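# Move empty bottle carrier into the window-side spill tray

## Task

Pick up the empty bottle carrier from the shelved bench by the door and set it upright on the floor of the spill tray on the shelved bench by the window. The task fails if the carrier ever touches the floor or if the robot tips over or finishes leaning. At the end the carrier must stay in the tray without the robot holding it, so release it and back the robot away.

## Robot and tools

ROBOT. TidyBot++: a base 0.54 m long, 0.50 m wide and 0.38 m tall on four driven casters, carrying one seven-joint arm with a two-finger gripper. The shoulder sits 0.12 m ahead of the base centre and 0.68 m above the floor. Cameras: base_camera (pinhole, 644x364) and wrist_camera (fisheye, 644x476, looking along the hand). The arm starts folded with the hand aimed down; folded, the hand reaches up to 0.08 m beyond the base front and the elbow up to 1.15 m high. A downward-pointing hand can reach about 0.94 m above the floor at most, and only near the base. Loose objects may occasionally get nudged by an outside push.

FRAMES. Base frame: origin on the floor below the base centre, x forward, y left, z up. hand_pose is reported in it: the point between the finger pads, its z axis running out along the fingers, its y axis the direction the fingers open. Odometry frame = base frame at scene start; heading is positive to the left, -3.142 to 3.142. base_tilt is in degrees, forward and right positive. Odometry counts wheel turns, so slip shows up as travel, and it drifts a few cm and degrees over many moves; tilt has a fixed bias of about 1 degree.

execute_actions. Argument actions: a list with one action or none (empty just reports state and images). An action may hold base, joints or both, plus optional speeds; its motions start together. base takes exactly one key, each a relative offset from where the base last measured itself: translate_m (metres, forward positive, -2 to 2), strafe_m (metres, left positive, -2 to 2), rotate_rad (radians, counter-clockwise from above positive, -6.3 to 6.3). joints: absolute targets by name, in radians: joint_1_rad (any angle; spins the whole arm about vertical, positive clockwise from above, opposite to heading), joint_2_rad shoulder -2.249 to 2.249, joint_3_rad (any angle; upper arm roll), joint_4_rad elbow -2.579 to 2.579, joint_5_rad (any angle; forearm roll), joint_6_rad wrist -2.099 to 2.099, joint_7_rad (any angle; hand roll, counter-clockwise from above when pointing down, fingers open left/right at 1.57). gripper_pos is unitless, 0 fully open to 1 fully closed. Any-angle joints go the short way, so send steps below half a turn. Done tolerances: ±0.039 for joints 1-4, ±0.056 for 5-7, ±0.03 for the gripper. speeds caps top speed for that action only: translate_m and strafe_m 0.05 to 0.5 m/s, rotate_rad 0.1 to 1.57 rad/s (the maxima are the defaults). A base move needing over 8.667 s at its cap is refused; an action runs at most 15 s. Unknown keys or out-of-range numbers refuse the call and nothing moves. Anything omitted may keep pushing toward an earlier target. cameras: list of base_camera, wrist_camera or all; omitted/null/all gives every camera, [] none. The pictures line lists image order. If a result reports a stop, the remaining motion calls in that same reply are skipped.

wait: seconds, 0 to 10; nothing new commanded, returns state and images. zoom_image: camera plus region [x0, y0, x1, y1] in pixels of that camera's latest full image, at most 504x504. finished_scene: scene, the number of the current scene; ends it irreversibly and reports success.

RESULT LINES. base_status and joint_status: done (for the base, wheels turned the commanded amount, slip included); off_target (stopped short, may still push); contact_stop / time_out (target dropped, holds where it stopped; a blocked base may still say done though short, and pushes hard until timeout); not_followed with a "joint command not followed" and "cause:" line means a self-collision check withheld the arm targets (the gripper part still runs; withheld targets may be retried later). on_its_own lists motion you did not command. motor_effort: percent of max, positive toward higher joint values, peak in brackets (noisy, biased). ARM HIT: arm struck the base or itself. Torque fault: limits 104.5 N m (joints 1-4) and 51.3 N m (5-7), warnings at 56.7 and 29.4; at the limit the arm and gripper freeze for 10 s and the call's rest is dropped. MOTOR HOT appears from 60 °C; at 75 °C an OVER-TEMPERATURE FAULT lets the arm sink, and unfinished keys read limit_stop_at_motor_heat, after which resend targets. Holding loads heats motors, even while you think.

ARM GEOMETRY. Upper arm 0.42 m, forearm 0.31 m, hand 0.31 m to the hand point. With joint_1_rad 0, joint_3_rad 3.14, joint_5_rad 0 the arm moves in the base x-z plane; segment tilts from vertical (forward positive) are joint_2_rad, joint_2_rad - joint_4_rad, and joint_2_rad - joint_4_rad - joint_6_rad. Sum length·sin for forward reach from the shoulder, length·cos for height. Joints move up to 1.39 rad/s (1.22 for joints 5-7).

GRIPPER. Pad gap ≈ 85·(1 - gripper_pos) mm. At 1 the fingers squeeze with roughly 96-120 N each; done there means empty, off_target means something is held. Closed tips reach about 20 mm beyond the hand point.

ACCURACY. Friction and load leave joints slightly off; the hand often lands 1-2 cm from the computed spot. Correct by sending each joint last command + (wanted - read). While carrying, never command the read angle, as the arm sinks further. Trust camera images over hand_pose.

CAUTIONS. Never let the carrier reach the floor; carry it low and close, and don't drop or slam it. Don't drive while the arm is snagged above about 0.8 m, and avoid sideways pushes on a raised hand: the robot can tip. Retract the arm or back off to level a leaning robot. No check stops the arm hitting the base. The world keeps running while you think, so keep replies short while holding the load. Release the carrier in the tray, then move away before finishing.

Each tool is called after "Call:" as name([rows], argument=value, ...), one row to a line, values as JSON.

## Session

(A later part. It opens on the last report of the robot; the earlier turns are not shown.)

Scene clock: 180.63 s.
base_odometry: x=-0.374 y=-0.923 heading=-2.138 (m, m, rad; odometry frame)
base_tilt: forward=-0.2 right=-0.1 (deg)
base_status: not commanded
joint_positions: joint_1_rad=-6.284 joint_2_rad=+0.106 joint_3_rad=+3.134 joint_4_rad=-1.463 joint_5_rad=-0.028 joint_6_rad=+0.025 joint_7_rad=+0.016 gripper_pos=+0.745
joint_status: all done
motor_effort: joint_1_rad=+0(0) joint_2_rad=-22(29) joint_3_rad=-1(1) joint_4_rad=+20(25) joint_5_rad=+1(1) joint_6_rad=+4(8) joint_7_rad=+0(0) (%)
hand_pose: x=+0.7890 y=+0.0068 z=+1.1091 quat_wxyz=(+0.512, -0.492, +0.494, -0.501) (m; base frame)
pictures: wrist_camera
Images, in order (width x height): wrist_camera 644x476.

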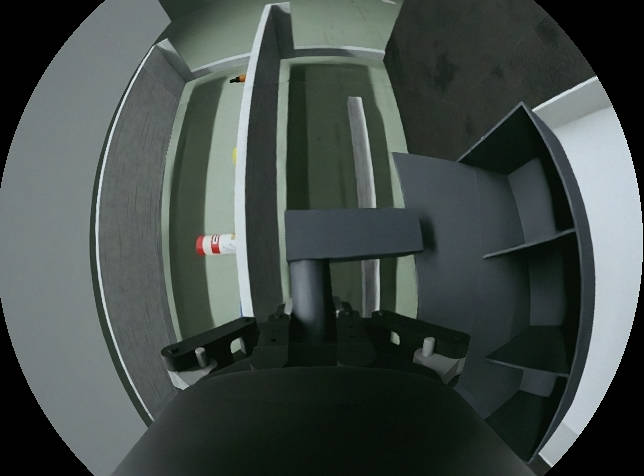

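Call:
execute_actions([
  {"joints":{"joint_2_rad":0.06,"joint_4_rad":-1.36,"joint_6_rad":-0.12}},
], cameras=[])

Call:
execute_actions([
  {"base":{"translate_m":-0.065}},
], cameras=["wrist_camera"])

Call:
execute_actions([
  {"joints":{"joint_2_rad":0.12,"joint_4_rad":-1.44,"joint_6_rad":0.0}},
], cameras=["wrist_camera"])

Scene clock: 193.93 s.
base_odometry: x=-0.374 y=-0.923 heading=-2.138 (m, m, rad; odometry frame)
base_tilt: forward=-0.2 right=-0.1 (deg)
base_status: not commanded
joint_positions: joint_1_rad=-6.284 joint_2_rad=+0.102 joint_3_rad=+3.134 joint_4_rad=-1.393 joint_5_rad=-0.028 joint_6_rad=-0.112 joint_7_rad=+0.016 gripper_pos=+0.745
joint_status: joint_2_rad off_target (ended at +0.102, target +0.060); the others done
motor_effort: joint_1_rad=-1(1) joint_2_rad=-31(30) joint_3_rad=-2(2) joint_4_rad=+27(27) joint_5_rad=+1(0) joint_6_rad=+10(9) joint_7_rad=+1(0) (%)
hand_pose: x=+0.7862 y=+0.0079 z=+1.1130 quat_wxyz=(+0.497, -0.509, +0.509, -0.485) (m; base frame)
pictures: none
No camera images: the call's "cameras" was empty. Leave "cameras" out to get every camera's image.

Scene clock: 195.03 s.
base_odometry: x=-0.339 y=-0.868 heading=-2.138 (m, m, rad; odometry frame)
base_tilt: forward=-0.2 right=-0.1 (deg)
base_status: done
joint_positions: joint_1_rad=-6.284 joint_2_rad=+0.090 joint_3_rad=+3.134 joint_4_rad=-1.392 joint_5_rad=-0.028 joint_6_rad=-0.119 joint_7_rad=+0.016 gripper_pos=+0.745
joint_status: not commanded
motor_effort: joint_1_rad=+0(1) joint_2_rad=-31(36) joint_3_rad=-1(2) joint_4_rad=+28(29) joint_5_rad=+0(1) joint_6_rad=+10(11) joint_7_rad=+0(1) (%)
hand_pose: x=+0.7808 y=+0.0080 z=+1.1198 quat_wxyz=(+0.499, -0.507, +0.507, -0.487) (m; base frame)
pictures: wrist_camera
Images, in order (width x height): wrist_camera 644x476.

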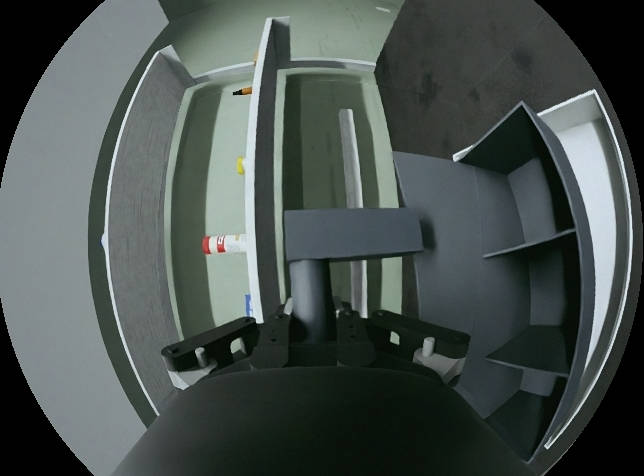

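Scene clock: 196.03 s.
base_odometry: x=-0.339 y=-0.868 heading=-2.138 (m, m, rad; odometry frame)
base_tilt: forward=-0.2 right=-0.1 (deg)
base_status: not commanded
joint_positions: joint_1_rad=-6.284 joint_2_rad=+0.129 joint_3_rad=+3.134 joint_4_rad=-1.449 joint_5_rad=-0.028 joint_6_rad=-0.041 joint_7_rad=+0.016 gripper_pos=+0.745
joint_status: all done
motor_effort: joint_1_rad=+0(1) joint_2_rad=-34(35) joint_3_rad=-2(1) joint_4_rad=+29(29) joint_5_rad=+0(0) joint_6_rad=+10(11) joint_7_rad=+0(0) (%)
hand_pose: x=+0.7982 y=+0.0073 z=+1.0816 quat_wxyz=(+0.493, -0.511, +0.513, -0.482) (m; base frame)
pictures: wrist_camera
Images, in order (width x height): wrist_camera 644x476.

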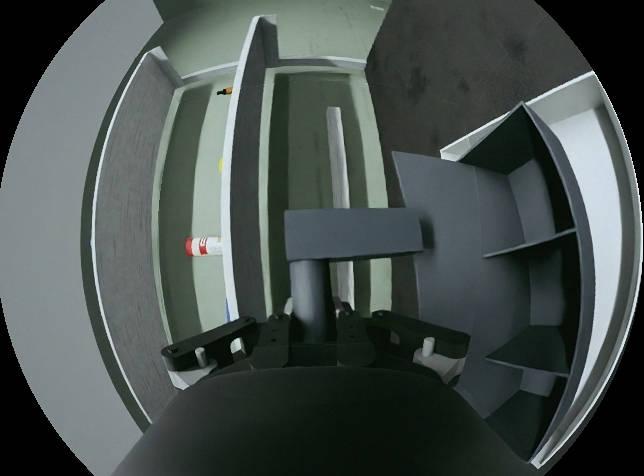

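It's inside the rim now. Lower the rest, moving the elbow only so it doesn't go forward.

Call:
execute_actions([
  {"joints":{"joint_2_rad":0.125,"joint_4_rad":-1.55,"joint_6_rad":0.07}},
], cameras=["wrist_camera"])

Scene clock: 200.17 s.
base_odometry: x=-0.339 y=-0.868 heading=-2.138 (m, m, rad; odometry frame)
base_tilt: forward=-0.2 right=-0.1 (deg)
base_status: not commanded
joint_positions: joint_1_rad=-6.284 joint_2_rad=+0.129 joint_3_rad=+3.134 joint_4_rad=-1.550 joint_5_rad=-0.028 joint_6_rad=+0.037 joint_7_rad=+0.016 gripper_pos=+0.745
joint_status: all done
motor_effort: joint_1_rad=+0(1) joint_2_rad=-32(35) joint_3_rad=-2(0) joint_4_rad=+26(27) joint_5_rad=+0(0) joint_6_rad=+10(10) joint_7_rad=+0(0) (%)
hand_pose: x=+0.7962 y=+0.0067 z=+1.0427 quat_wxyz=(+0.487, -0.516, +0.519, -0.477) (m; base frame)
pictures: wrist_camera
Images, in order (width x height): wrist_camera 644x476.

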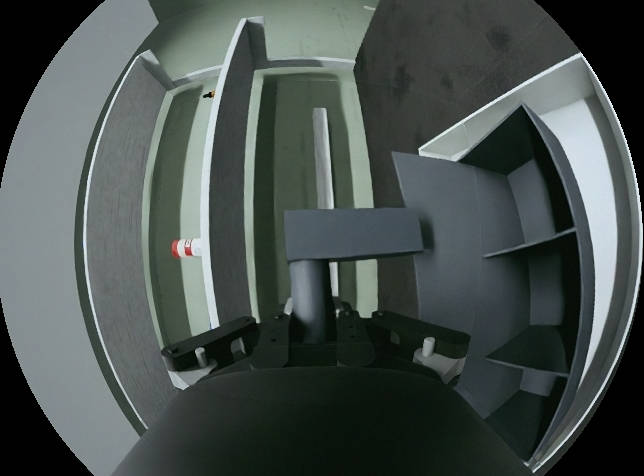

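Call:
execute_actions([
  {"joints":{"gripper_pos":0.3}},
], cameras=["wrist_camera"])

Call:
execute_actions([
  {"base":{"translate_m":-0.1},"speeds":{"translate_m":0.1}},
], cameras=["wrist_camera"])

Scene clock: 204.63 s.
base_odometry: x=-0.339 y=-0.868 heading=-2.138 (m, m, rad; odometry frame)
base_tilt: forward=-0.2 right=-0.1 (deg)
base_status: not commanded
joint_positions: joint_1_rad=-6.284 joint_2_rad=+0.129 joint_3_rad=+3.134 joint_4_rad=-1.550 joint_5_rad=-0.028 joint_6_rad=+0.047 joint_7_rad=+0.016 gripper_pos=+0.300
joint_status: all done
motor_effort: joint_1_rad=-1(0) joint_2_rad=-29(32) joint_3_rad=-1(2) joint_4_rad=+23(27) joint_5_rad=+0(0) joint_6_rad=+7(9) joint_7_rad=+0(0) (%)
hand_pose: x=+0.7964 y=+0.0066 z=+1.0458 quat_wxyz=(+0.489, -0.514, +0.516, -0.480) (m; base frame)
pictures: wrist_camera
Images, in order (width x height): wrist_camera 644x476.

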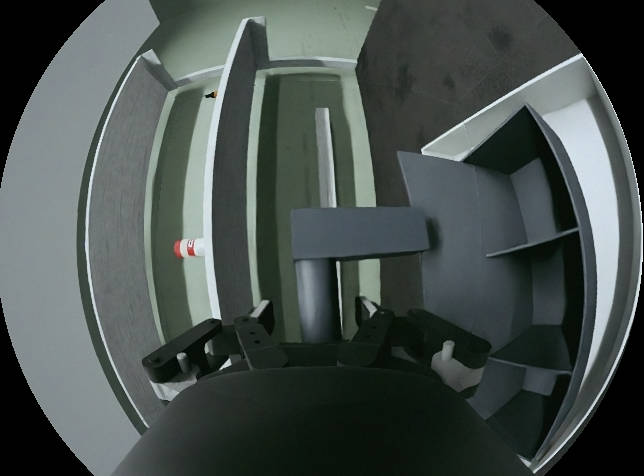

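Scene clock: 206.20 s.
base_odometry: x=-0.285 y=-0.783 heading=-2.138 (m, m, rad; odometry frame)
base_tilt: forward=-0.2 right=-0.1 (deg)
base_status: done
joint_positions: joint_1_rad=-6.284 joint_2_rad=+0.129 joint_3_rad=+3.134 joint_4_rad=-1.550 joint_5_rad=-0.028 joint_6_rad=+0.049 joint_7_rad=+0.016 gripper_pos=+0.300
joint_status: not commanded
motor_effort: joint_1_rad=-1(2) joint_2_rad=-29(33) joint_3_rad=-2(0) joint_4_rad=+24(24) joint_5_rad=+0(0) joint_6_rad=+7(8) joint_7_rad=+0(0) (%)
hand_pose: x=+0.7963 y=+0.0066 z=+1.0465 quat_wxyz=(+0.490, -0.514, +0.516, -0.480) (m; base frame)
pictures: wrist_camera
Images, in order (width x height): wrist_camera 644x476.

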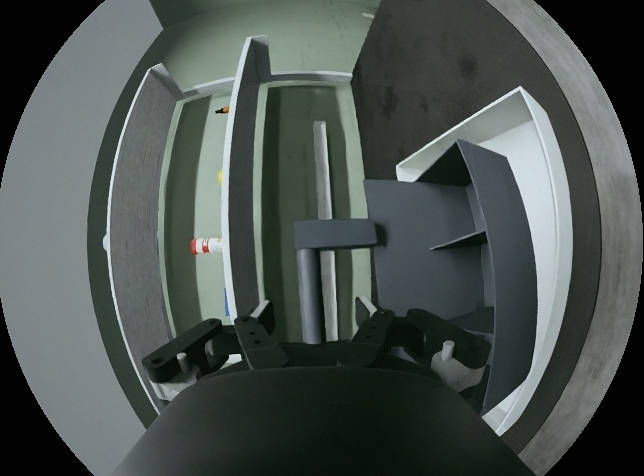

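Call:
execute_actions([
  {"base":{"translate_m":-0.4},"joints":{"joint_7_rad":1.57,"joint_2_rad":-0.1,"joint_4_rad":-1.6,"joint_6_rad":-0.2}},
], cameras=["wrist_camera"])

Scene clock: 211.90 s.
base_odometry: x=-0.070 y=-0.446 heading=-2.138 (m, m, rad; odometry frame)
base_tilt: forward=-0.2 right=-0.1 (deg)
base_status: done
joint_positions: joint_1_rad=-6.284 joint_2_rad=-0.096 joint_3_rad=+3.134 joint_4_rad=-1.581 joint_5_rad=-0.028 joint_6_rad=-0.179 joint_7_rad=+1.553 gripper_pos=+0.300
joint_status: all done
motor_effort: joint_1_rad=+0(2) joint_2_rad=-20(33) joint_3_rad=-1(1) joint_4_rad=+24(25) joint_5_rad=-1(0) joint_6_rad=+7(8) joint_7_rad=+0(1) (%)
hand_pose: x=+0.7015 y=+0.0084 z=+1.0989 quat_wxyz=(+0.020, -0.739, +0.011, -0.673) (m; base frame)
pictures: wrist_camera
Images, in order (width x height): wrist_camera 644x476.

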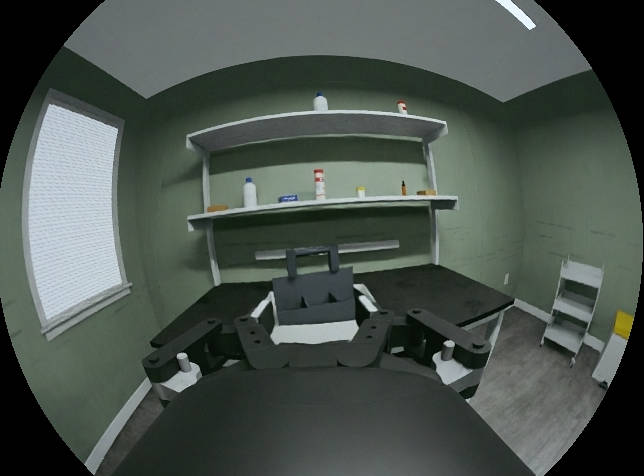

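Call:
finished_scene(scene=1)

The scene is finished: the task was done.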